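## Task

Bring plate B30 into the empty nest OUT and leave it seated there, oriented so its well A1 sits at the nest corner labelled A1. All other plates must finish exactly where they began, either seated in their nest or home in their slot of hotel H1. Nothing may count on the robot still holding it in place at the end. Release the plate and pull the gripper away afterwards.

## Robot and tools

Robot: a single four-axis plate-handling arm (SCARA style) whose gripper always stays level. Joints from base outward: lift (prismatic, 0.000 to 0.550 m), shoulder (-2.000 to 2.000 rad), elbow (-2.800 to 2.800 rad), wrist yaw (-12.566 to 12.566 rad), plus two fingers driven by one number. The fingers point along the gripper's +x axis and close along its y axis. The controlled point, end_effector_position, is the middle between the two rubber pads, roughly 2 to 3 cm behind the fingertips. Keep the elbow joint at least 0.4 rad away from 0; nearer than that the arm may fold and fault.

Scene frame: origin on the table surface directly under the arm's base, +z up, and +y lies to the left when facing along +x. Reported hand positions get less accurate at long reach.

Workcell: plates carry ID labels, which are the only way to tell them apart. Well A1 is at each plate's cut-off corner. Hotel H1 holds 6 slots, slot 1 lowest; a plate is home there when it rests flat on its shelf's two prongs, short end facing front, behind both front pins and between the side pins. Nests (N1, N2, OUT, and RG, a staging nest in front of H1) have locators; seated means lying flat within them. RG may be used for temporary set-downs.

Tool execute_actions, argument actions: a list of actions run in order. Each action is a table of up to 15 rows; each row lasts one control step (1/30 s), and a shorter table repeats its final row until 15 steps (0.5 s) have passed. An empty list just reports the state. Each row is 5 numbers in [-1, 1]: dx, dy, dz, rz, opening. The first four are an offset, not a pose: measured in the gripper's own axes from the gripper's measured pose at the start of that action (for a call's first action, the last pose reported in this scene). Every row refers back to that same start pose, not to the preceding row. Scale: 1.0 equals 0.6 m for dx, dy, dz and 180 degrees for rz; positive rz turns from +x toward +y. The gripper cannot tilt. opening is absolute: +1 fully open (0.140 m), -1 closed (pads still 0.066 m apart). A full close takes at least about 0.6 s. Each step, the commanded pose is clipped to 70 mm and 16 degrees from the measured pose, so big offsets take several actions; after an action the arm continues only to the last clipped pose, so send the remainder next.

Tool move: argument target is one such row of 5 numbers (same gripper-axis offset and scale, measured from the pose in this scene's latest result that shows one; opening absolute and sent when the move begins). speed: path top speed in m/s, 0.002 to 0.5, default 0.25; turning is capped at twice that value in rad/s. blocking: if false, you get a result after 0.5 s while the arm keeps going; further execute_actions or move calls are refused until a result shows the move ended, so use wait or stop. The straight path lasts 0.5 to 10 s and is cut off at 10 s. It does not avoid obstacles, the gripper may lag, stray, or overshoot the speed (especially with the arm nearly straight), and faster contact or a target set deeper past contact presses harder. The result adds a move: line: the ending (done = at rest near target; or off_target, moving, held, fault) with limits such as paced (pose clipped) or held (a check blocked steps; afterwards the arm may run much faster than speed), plus distance to target.

Tool wait, argument seconds (0 to 10): lets time pass with the last command held; a running move continues and wait returns early when it ends. Tool stop: no arguments; brakes a running move (needs stopping room), fingers keep moving. Tool zoom_image: camera is cam_high or cam_wrist; region [x0, y0, x1, y1] in pixels of that camera's latest 896x504 image, top-left origin, at most 504 by 504. Tool finished_scene, argument scene: the number of the current scene; it ends the scene irreversibly and reports success, so the goal must already hold stably.

Result lines: end_effector_position (m) and end_effector_quat_wxyz in the scene frame; Joint positions = lift (m), shoulder, elbow, wrist yaw (rad), pad gap (m); grip_measured = finger opening on the command scale; Hand target = pose the controller is currently driving toward; pose unreachable = the clearance check altered or blocked the command; MOTOR HOT from 85 °C, OVER-TEMPERATURE FAULT at 100 °C (brakes until cooled). Images come from cam_high then cam_wrist.

Gripping: to hold a plate, keep commanding an opening below grip_measured; about 0.04 below holds firmly, less holds gently. Readings may be off by up to about 1 mm consistently. Pads push about 18 N each; closing fast can squeeze harder, sometimes enough to spring open.

Cautions: never knock or place anything off the table. Avoid drops, slips, slams and hard pushes. Contact torque reaching a joint's load limit (lift 54 N, shoulder 8.1 N m, elbow 4.05 N m, wrist yaw 1.35 N m, held weight included) halts the arm for 10 s and skips the rest of the call. Holding loads warms motors, even while you are thinking. Offsets come from the measured pose, so repeating one against something rigid adds no pressure, but against something yielding it goes further. Occasional brief tugs may disturb a held plate or push loose objects. Large moves may end short of target; check before acting.

Each tool is called after "Call:" by a JSON object that holds its "method" and its "body".

## Session

Call:
{"method": "execute_actions", "body": {"actions": []}}

Scene clock: 0.00 s.
end_effector_position=(+0.4244, -0.1486, +0.4362) grip_measured=+1.00 end_effector_quat_wxyz=(+0.889, +0.000, +0.000, -0.457)
Joint positions: [ 0.431  0.816  0.655 -2.421  0.14 ]
Motor temperatures (°C, as the motors report them): [34 29 30 27]
Hand target: +0.424, -0.149, +0.436; +0.889, +0.000, +0.000, -0.457

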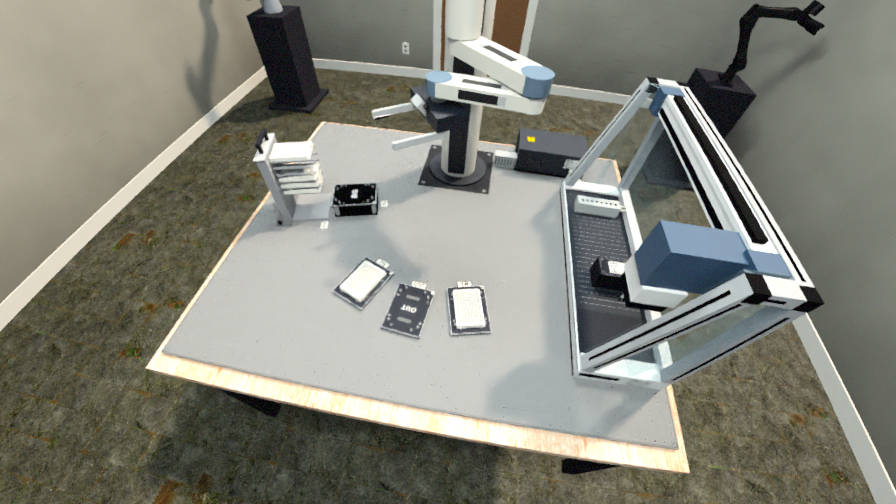

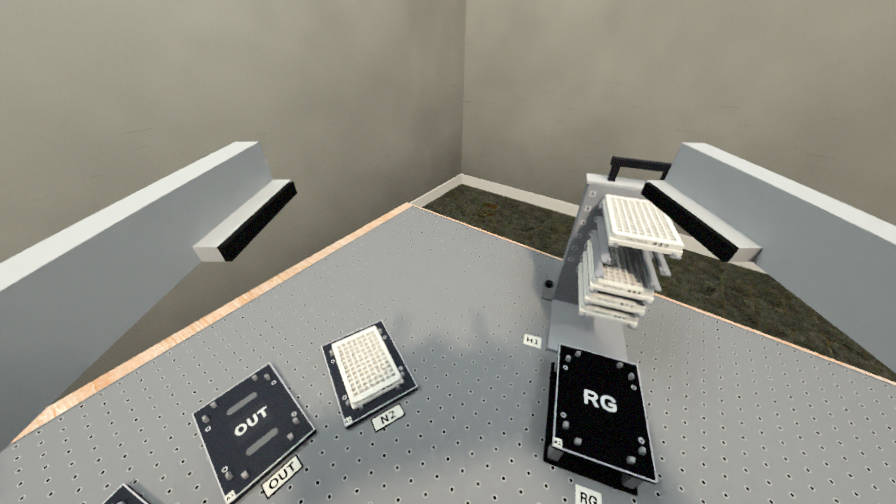

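Call:
{"method": "zoom_image", "body": {"camera": "cam_wrist", "region": [520, 150, 720, 350]}}

Call:
{"method": "zoom_image", "body": {"camera": "cam_wrist", "region": [180, 310, 430, 504]}}

Call:
{"method": "zoom_image", "body": {"camera": "cam_high", "region": [230, 120, 510, 350]}}

Region (520, 150, 720, 350) of cam_wrist's 896x504 image, scaled by 2.520, with more detail than that image has.

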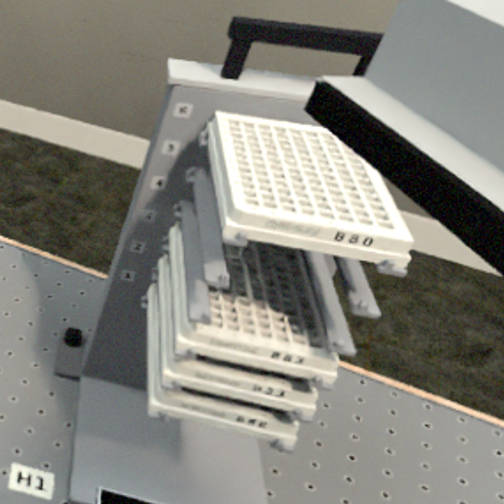

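Region (180, 310, 430, 504) of cam_wrist's 896x504 image, scaled by 2.016, with more detail than that image has; it fills the top 391 rows of this view, and the rest is white.

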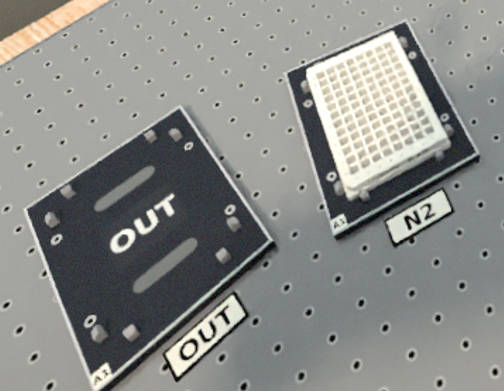

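Region (230, 120, 510, 350) of cam_high's 896x504 image, scaled by 1.800, with more detail than that image has; it fills the top 414 rows of this view, and the rest is white.

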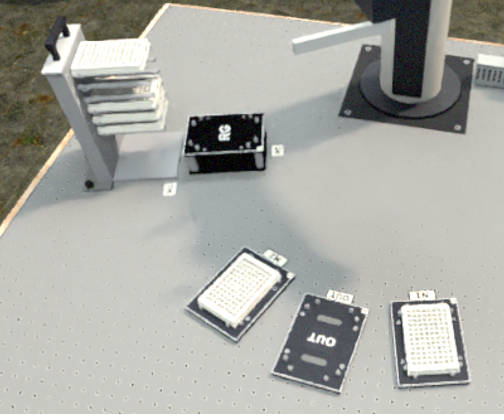

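Call:
{"method": "move", "body": {"target": [-0.039, 0.286, -0.39, 0.302, 1], "speed": 0.4}}

Scene clock: 19.90 s.
end_effector_position=(+0.5504, -0.0297, +0.2021) grip_measured=+1.00 end_effector_quat_wxyz=(+1.000, +0.000, +0.000, -0.000)
Joint positions: [ 0.197  0.827  0.936 -1.763  0.14 ]
Motor temperatures (°C, as the motors report them): [34 29 30 27]
Hand target: +0.550, -0.030, +0.202; +1.000, +0.000, +0.000, -0.000
Off the commanded pose: 0.000 m, 0 deg.
move: done

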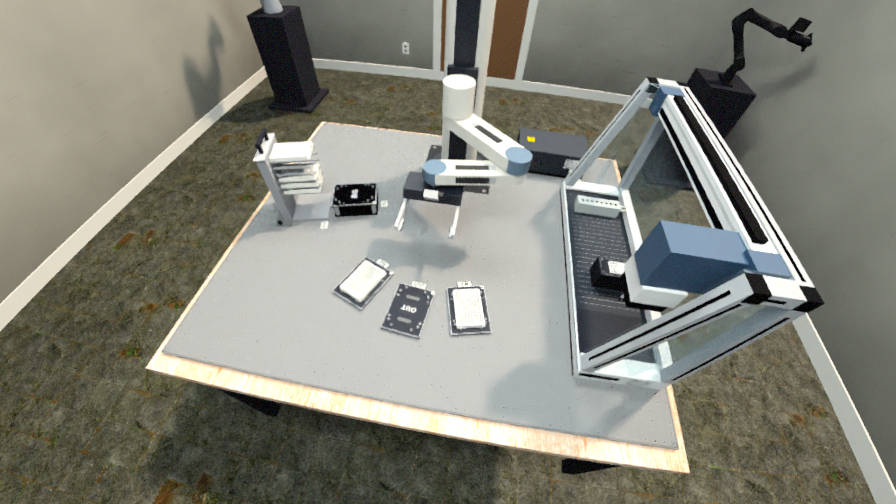

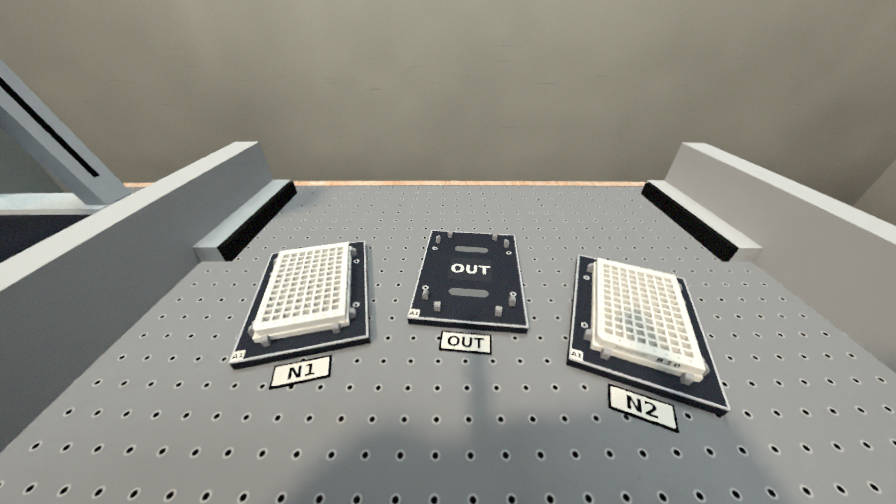

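Call:
{"method": "zoom_image", "body": {"camera": "cam_wrist", "region": [550, 240, 750, 430]}}

Call:
{"method": "zoom_image", "body": {"camera": "cam_wrist", "region": [220, 220, 540, 390]}}

Region (550, 240, 750, 430) of cam_wrist's 896x504 image, scaled by 2.520, with more detail than that image has; it fills the top 479 rows of this view, and the rest is white.

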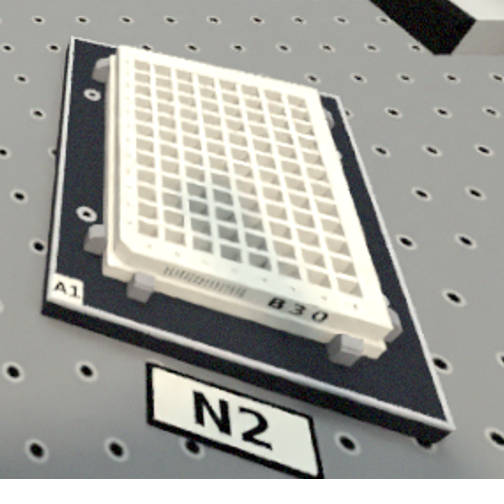

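Region (220, 220, 540, 390) of cam_wrist's 896x504 image, scaled by 1.575, with more detail than that image has; it fills the top 268 rows of this view, and the rest is white.

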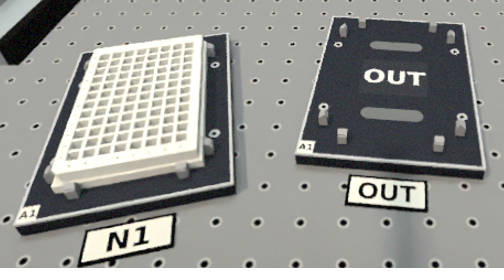

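Call:
{"method": "move", "body": {"target": [0.085, -0.28, -0.17, -0.1328, 1], "speed": 0.4}}

Scene clock: 41.90 s.
end_effector_position=(+0.6012, -0.1978, +0.1000) grip_measured=+1.00 end_effector_quat_wxyz=(+0.978, +0.000, +0.000, -0.207)
Joint positions: [ 0.095  0.351  1.367 -2.136  0.14 ]
Motor temperatures (°C, as the motors report them): [34 29 30 27]
Hand target: +0.601, -0.198, +0.100; +0.978, +0.000, +0.000, -0.207
Off the commanded pose: 0.000 m, 0 deg.
move: done

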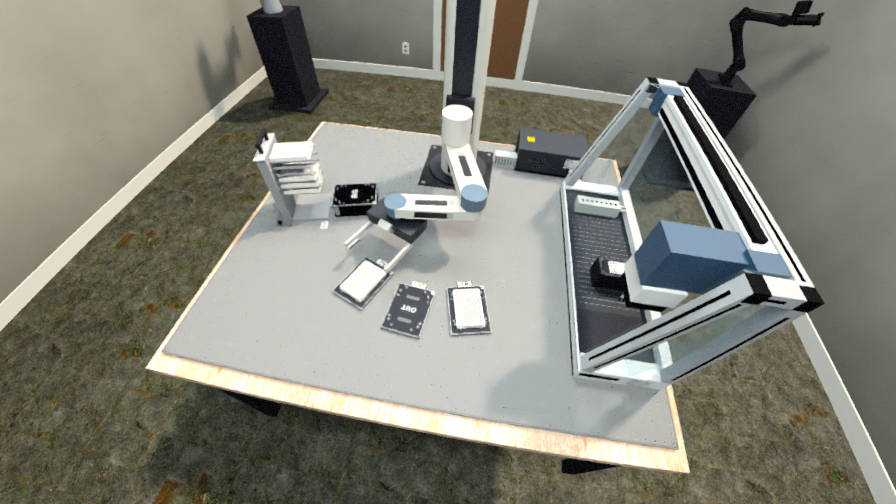

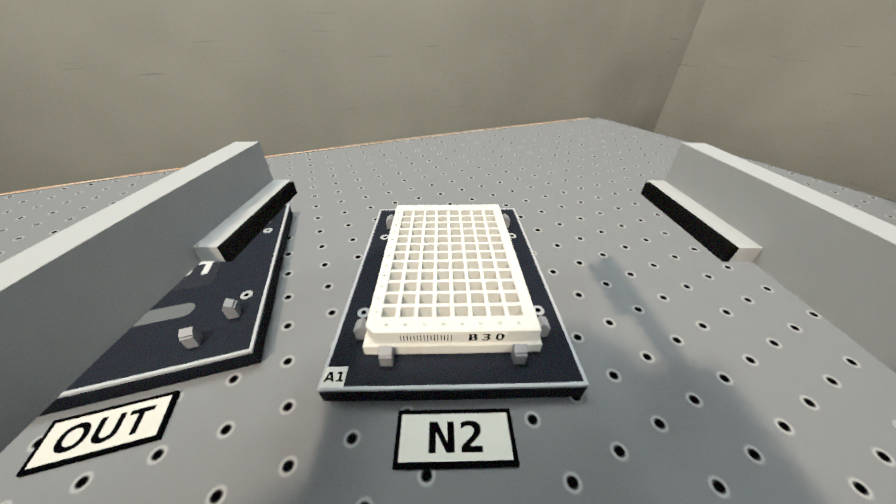

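Call:
{"method": "zoom_image", "body": {"camera": "cam_wrist", "region": [310, 190, 600, 410]}}

Region (310, 190, 600, 410) of cam_wrist's 896x504 image, scaled by 1.738, with more detail than that image has; it fills the top 382 rows of this view, and the rest is white.

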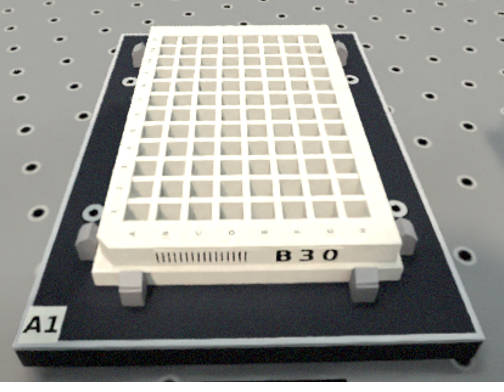

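Call:
{"method": "move", "body": {"target": [0.103, 0.0125, -0.075, 0.004, 0.3], "speed": 0.2}}

Scene clock: 100.70 s.
end_effector_position=(+0.6608, -0.2160, +0.0550) grip_measured=+0.30 end_effector_quat_wxyz=(+0.980, +0.000, +0.000, -0.201)
Joint positions: [ 0.05   0.23   1.701 -2.335  0.114]
Motor temperatures (°C, as the motors report them): [34 29 30 27]
Hand target: +0.661, -0.216, +0.055; +0.980, +0.000, +0.000, -0.201
Off the commanded pose: 0.000 m, 0 deg.
move: done

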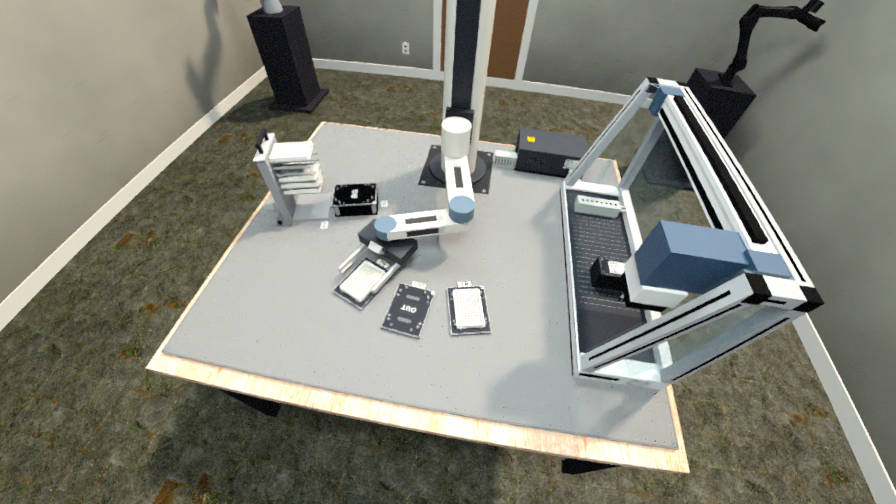

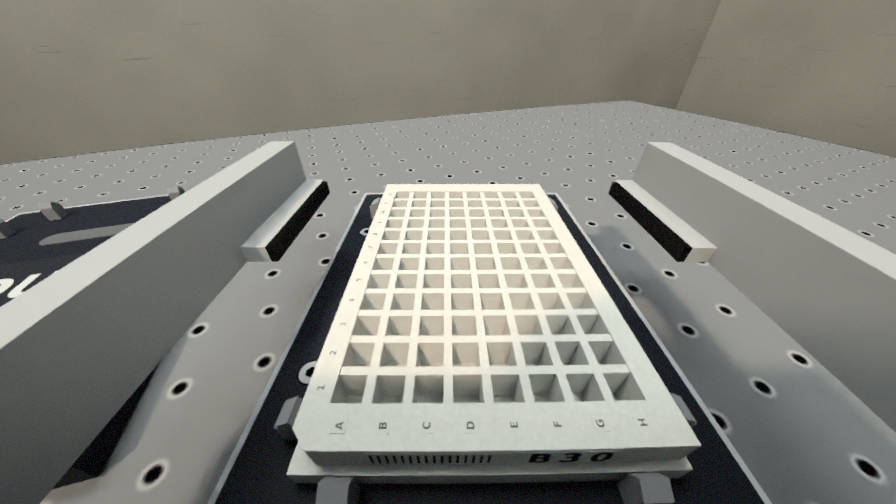

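Call:
{"method": "move", "body": {"target": [0, 0, -0.0367, 0, 0.0], "speed": 0.05}}

Scene clock: 105.30 s.
end_effector_position=(+0.6608, -0.2160, +0.0329) grip_measured=+0.00 end_effector_quat_wxyz=(+0.980, +0.000, +0.000, -0.201)
Joint positions: [ 0.028  0.23   1.701 -2.335  0.103]
Motor temperatures (°C, as the motors report them): [34 29 30 27]
Hand target: +0.661, -0.216, +0.033; +0.980, +0.000, +0.000, -0.201
Off the commanded pose: 0.000 m, 0 deg.
move: done

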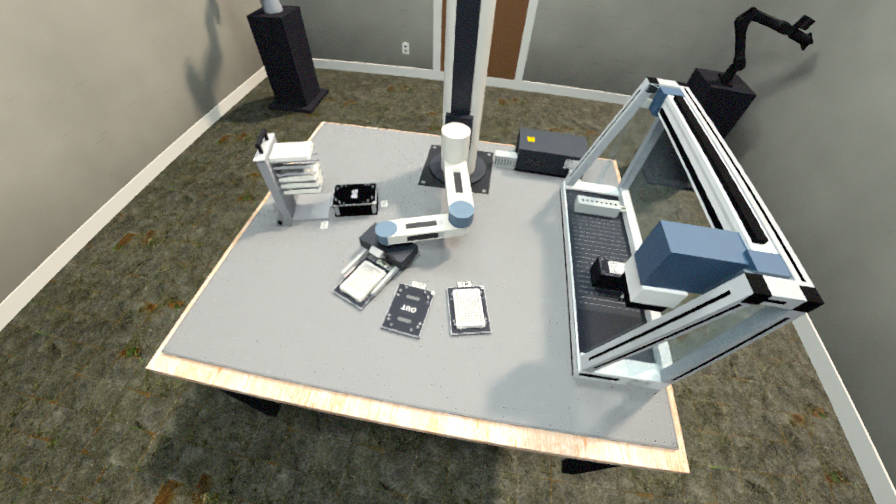

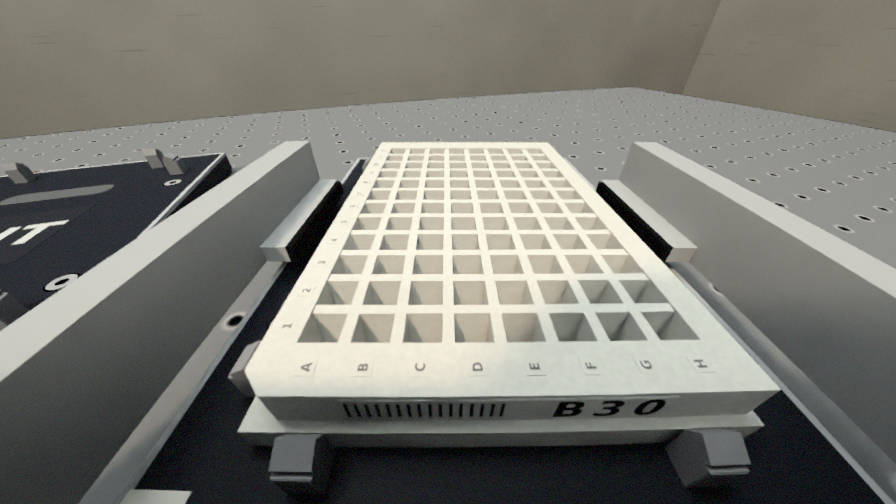

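Call:
{"method": "execute_actions", "body": {"actions": [[[0,0,0,0,-0.45]],[[0,0,0,0,-0.5],[0,0,0,0,-0.5],[0,0,0,0,-0.52],[0,0,0,0,-0.52],[0,0,0,0,-0.54],[0,0,0,0,-0.54],[0,0,0,0,-0.56],[0,0,0,0,-0.56],[0,0,0,0,-0.58],[0,0,0,0,-0.58],[0,0,0,0,-0.6],[0,0,0,0,-0.6],[0,0,0,0,-0.62]]]}}

Scene clock: 112.33 s.
end_effector_position=(+0.6608, -0.2160, +0.0333) grip_measured=-0.54 end_effector_quat_wxyz=(+0.980, +0.000, +0.000, -0.201)
Joint positions: [ 0.028  0.23   1.701 -2.335  0.083]
Motor temperatures (°C, as the motors report them): [34 29 30 27]
Hand target: +0.661, -0.216, +0.033; +0.980, +0.000, +0.000, -0.201
Off the commanded pose: 0.000 m, 0 deg.

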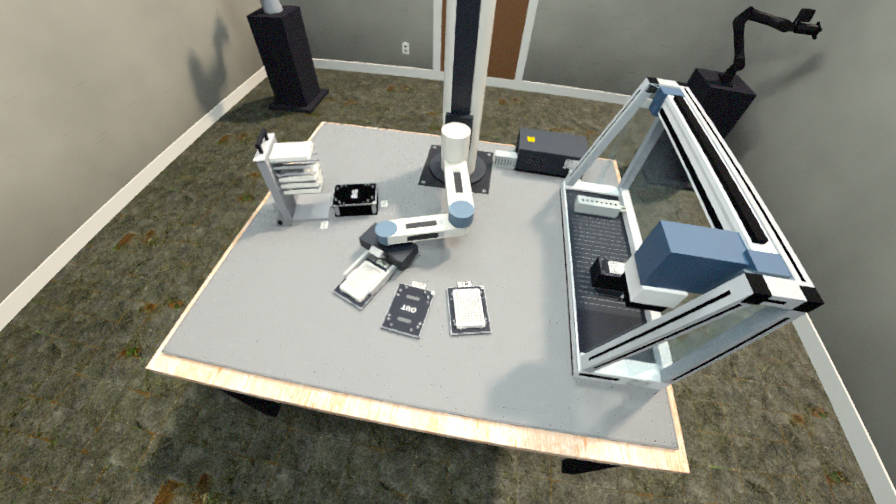

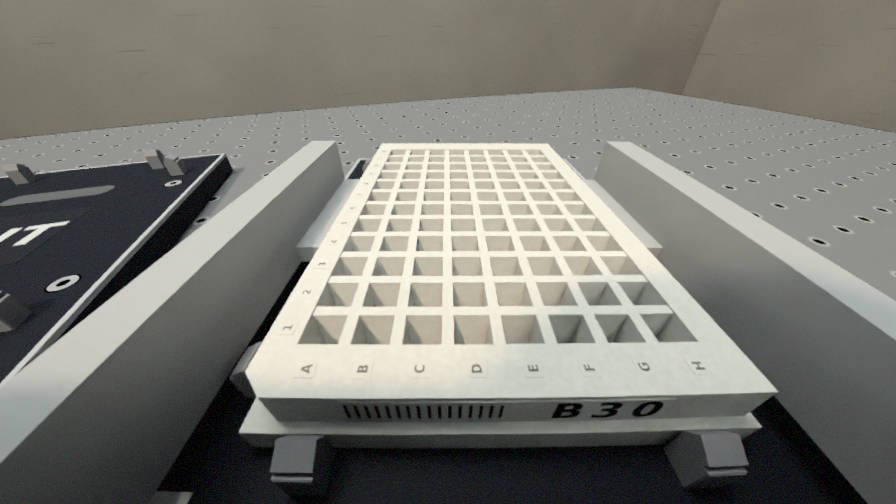

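Call:
{"method": "move", "body": {"target": [0, 0, 0.05, 0, -0.59], "speed": 0.08}}

Call:
{"method": "move", "body": {"target": [0.001, 0.3015, 0, 0.094, -0.59], "speed": 0.2}}

Call:
{"method": "move", "body": {"target": [0, 0, -0.027, 0, -0.59], "speed": 0.05}}

Scene clock: 121.27 s.
end_effector_position=(+0.6608, -0.2160, +0.0634) grip_measured=-0.54 end_effector_quat_wxyz=(+0.980, +0.000, +0.000, -0.201)
Joint positions: [ 0.058  0.23   1.701 -2.335  0.083]
Motor temperatures (°C, as the motors report them): [34 29 30 27]
Hand target: +0.661, -0.216, +0.063; +0.980, +0.000, +0.000, -0.201
Off the commanded pose: 0.000 m, 0 deg.
move: done

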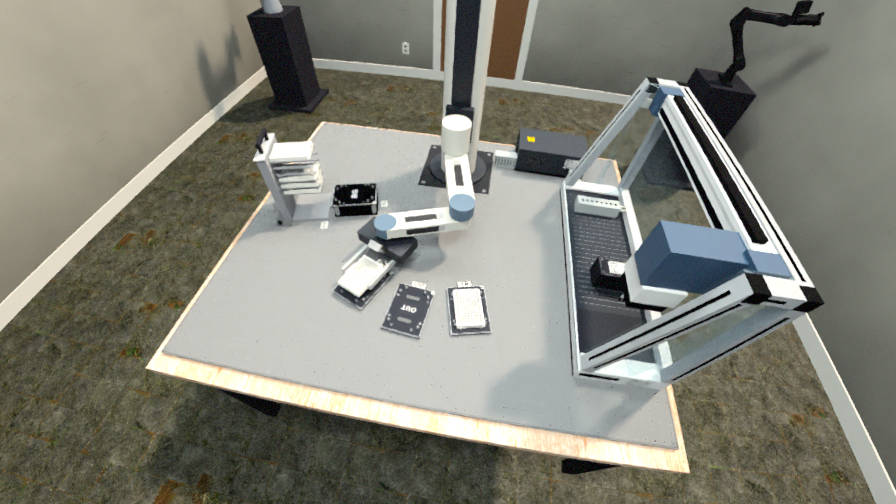

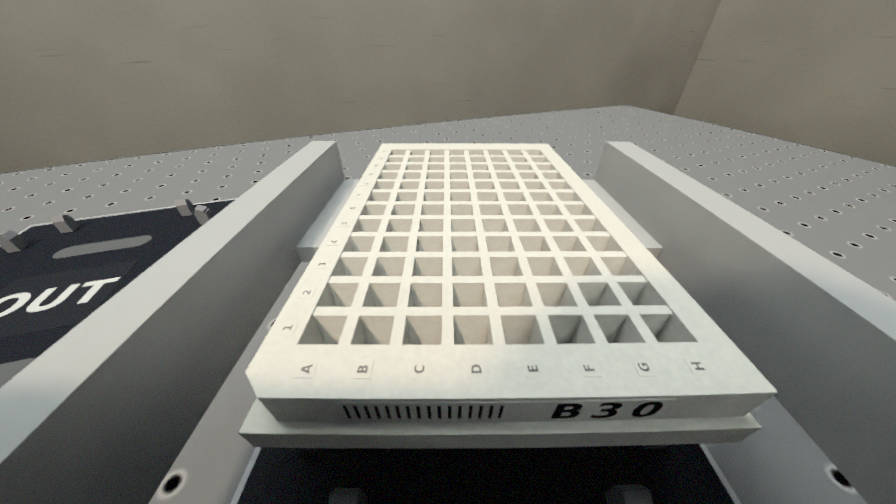

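Scene clock: 122.47 s.
end_effector_position=(+0.7327, -0.0498, +0.0634) grip_measured=-0.54 end_effector_quat_wxyz=(+0.999, +0.000, +0.000, -0.054)
Joint positions: [ 0.058  0.494  1.876 -2.478  0.083]
Motor temperatures (°C, as the motors report them): [34 29 30 27]
Hand target: +0.733, -0.050, +0.063; +0.999, +0.000, +0.000, -0.055
Off the commanded pose: 0.000 m, 0 deg.
move: done

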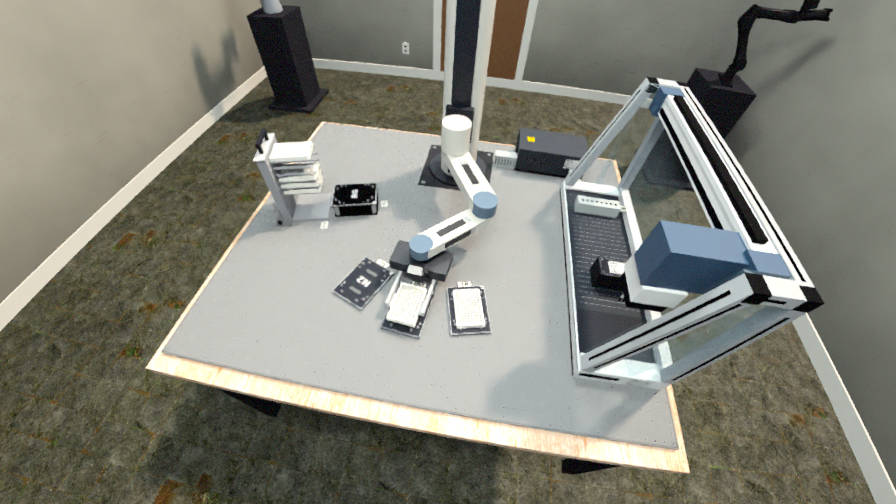

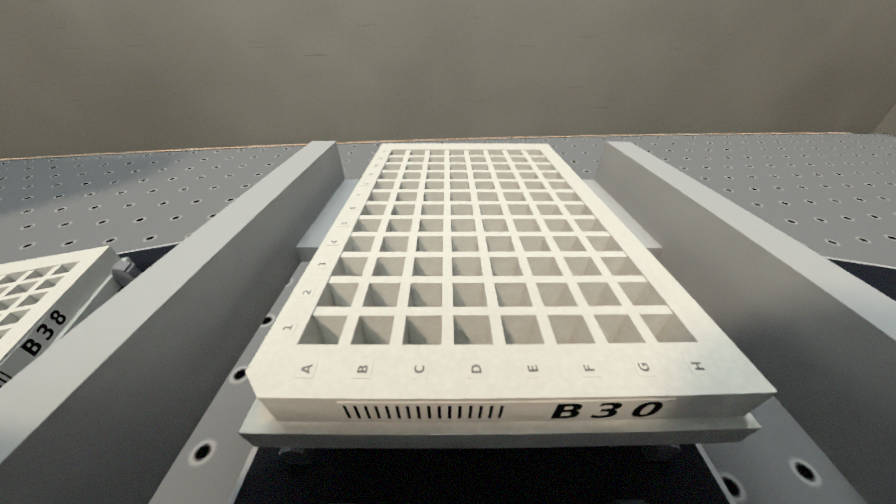

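Scene clock: 123.17 s.
end_effector_position=(+0.7327, -0.0498, +0.0471) grip_measured=-0.54 end_effector_quat_wxyz=(+0.999, +0.000, +0.000, -0.054)
Joint positions: [ 0.042  0.494  1.876 -2.478  0.083]
Motor temperatures (°C, as the motors report them): [34 29 30 27]
Hand target: +0.733, -0.050, +0.047; +0.999, +0.000, +0.000, -0.054
Off the commanded pose: 0.000 m, 0 deg.
move: done

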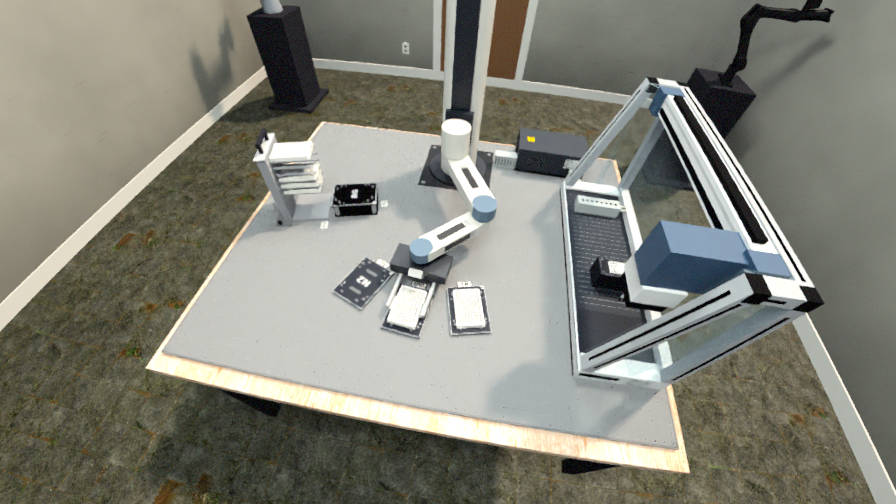

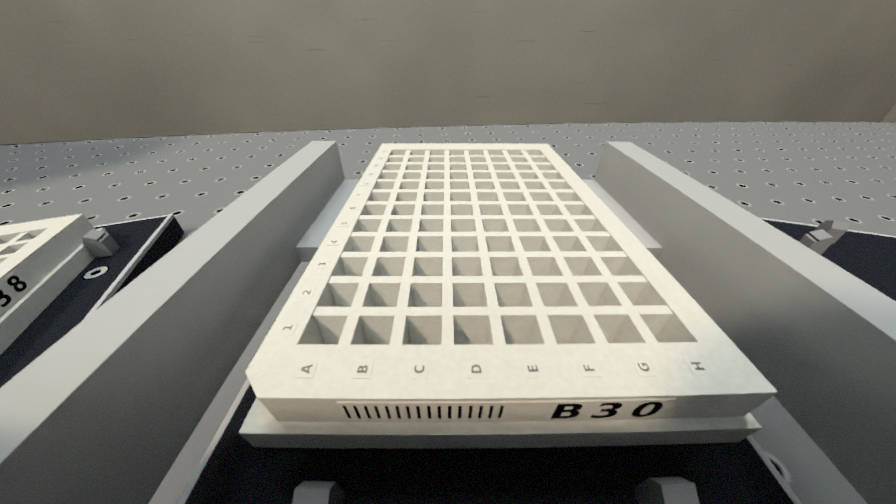

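Call:
{"method": "move", "body": {"target": [-0.0037, 0.0005, -0.005, 0, -0.59], "speed": 0.02}}

Call:
{"method": "zoom_image", "body": {"camera": "cam_wrist", "region": [200, 330, 704, 504]}}

Scene clock: 133.10 s.
end_effector_position=(+0.7305, -0.0493, +0.0441) grip_measured=-0.54 end_effector_quat_wxyz=(+0.999, +0.000, +0.000, -0.054)
Joint positions: [ 0.039  0.501  1.861 -2.471  0.083]
Motor temperatures (°C, as the motors report them): [34 29 30 27]
Hand target: +0.731, -0.049, +0.044; +0.999, +0.000, +0.000, -0.054
Off the commanded pose: 0.000 m, 0 deg.
move: done

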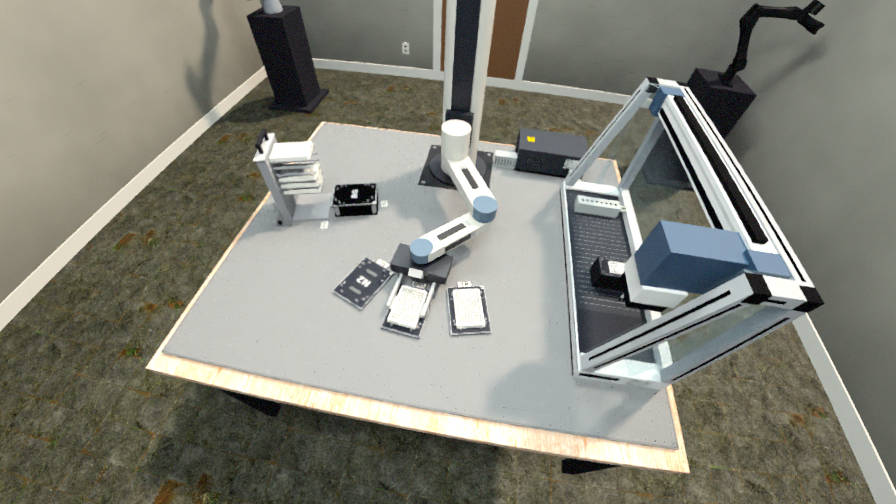

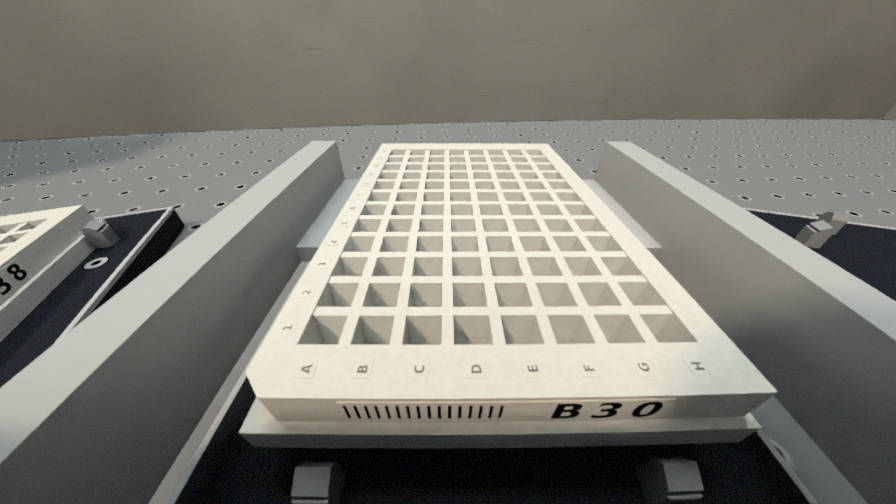

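Region (200, 330, 704, 504) of cam_wrist's 896x504 image, scaled by 1.000; it fills the top 174 rows of this view, and the rest is white.

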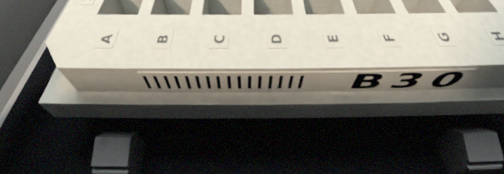

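Call:
{"method": "move", "body": {"target": [-0.0008, 0, -0.0175, 0, -0.59], "speed": 0.015}}

Scene clock: 140.20 s.
end_effector_position=(+0.7302, -0.0490, +0.0336) grip_measured=-0.54 end_effector_quat_wxyz=(+0.999, +0.000, +0.000, -0.054)
Joint positions: [ 0.029  0.503  1.859 -2.469  0.083]
Motor temperatures (°C, as the motors report them): [34 29 30 27]
Hand target: +0.730, -0.049, +0.034; +0.999, +0.000, +0.000, -0.054
Off the commanded pose: 0.000 m, 0 deg.
move: done

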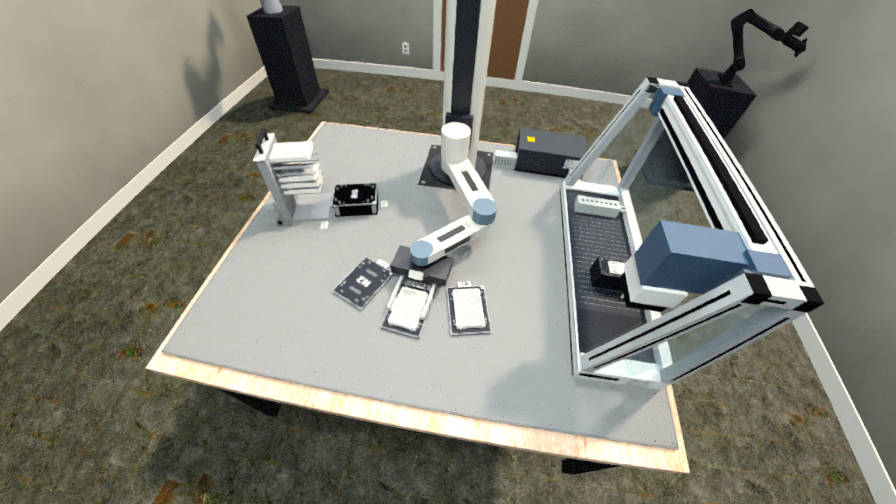

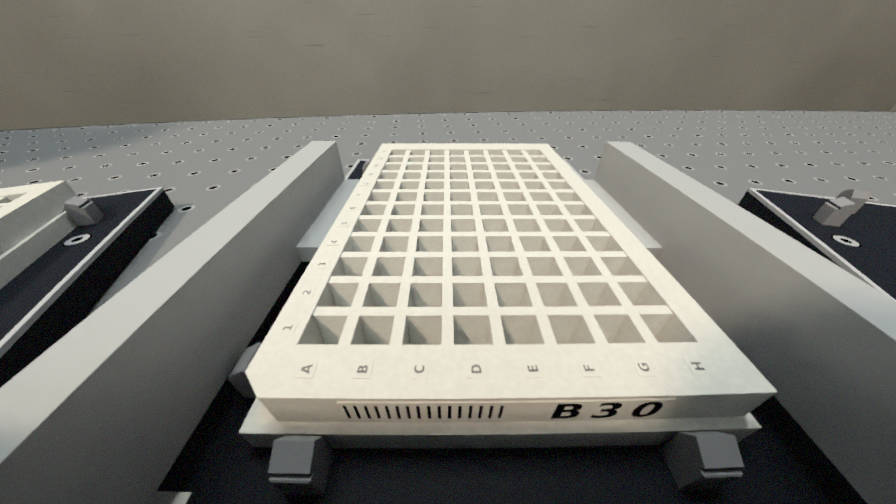

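Seated. Release and retreat.

Call:
{"method": "execute_actions", "body": {"actions": [[[0,0,0,0,0.2]]]}}

Call:
{"method": "move", "body": {"target": [-0.1, 0, 0.13, 0, 0.2], "speed": 0.2}}

Scene clock: 143.73 s.
end_effector_position=(+0.7302, -0.0490, +0.0336) grip_measured=+0.20 end_effector_quat_wxyz=(+0.999, +0.000, +0.000, -0.054)
Joint positions: [ 0.029  0.503  1.859 -2.469  0.11 ]
Motor temperatures (°C, as the motors report them): [34 29 30 27]
Hand target: +0.730, -0.049, +0.034; +0.999, +0.000, +0.000, -0.054
Off the commanded pose: 0.000 m, 0 deg.

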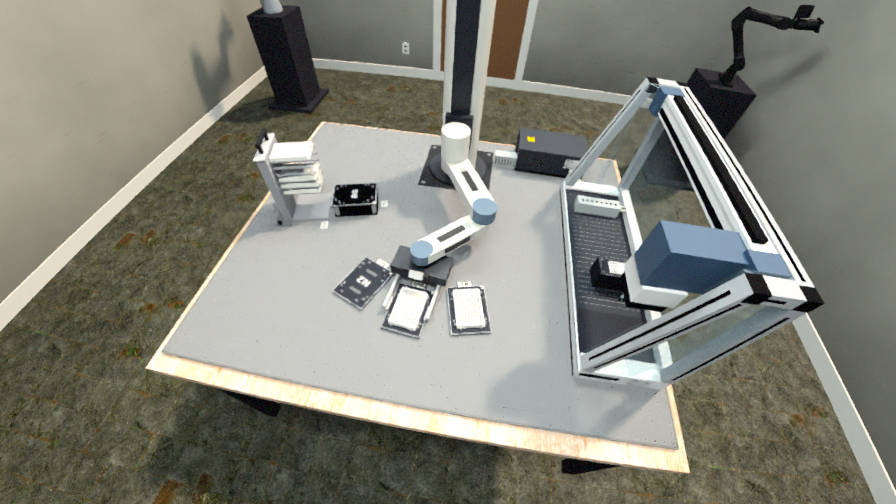

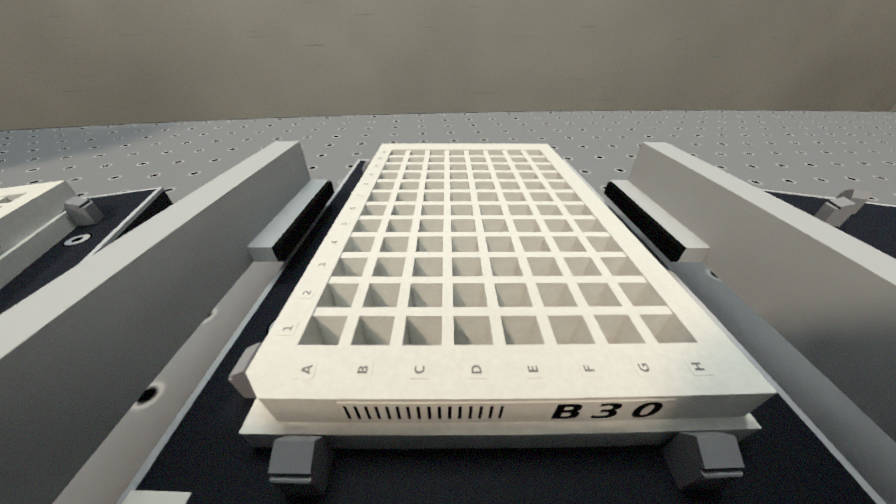

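Scene clock: 144.60 s.
end_effector_position=(+0.6705, -0.0425, +0.1117) grip_measured=+0.20 end_effector_quat_wxyz=(+0.999, +0.000, +0.000, -0.054)
Joint positions: [ 0.107  0.658  1.509 -2.275  0.11 ]
Motor temperatures (°C, as the motors report them): [34 29 30 27]
Hand target: +0.671, -0.042, +0.112; +0.999, +0.000, +0.000, -0.054
Off the commanded pose: 0.000 m, 0 deg.
move: done

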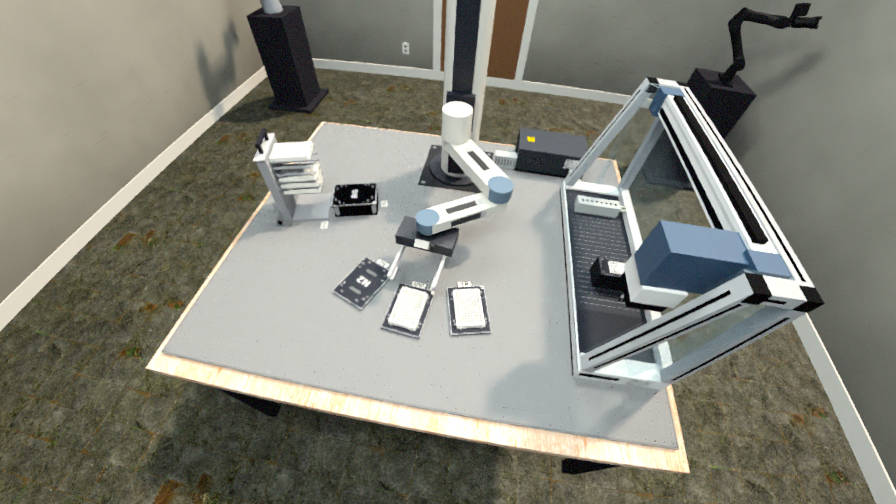

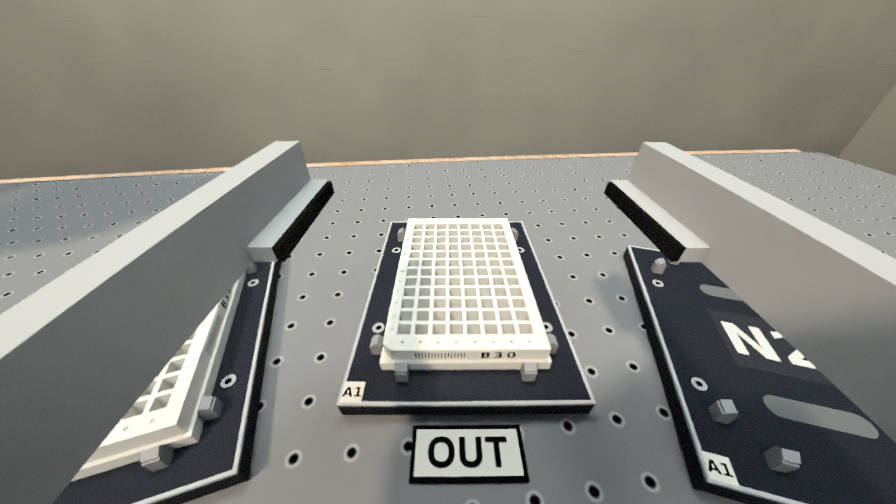

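Call:
{"method": "finished_scene", "body": {"scene": 1}}

The scene is finished: the task was done.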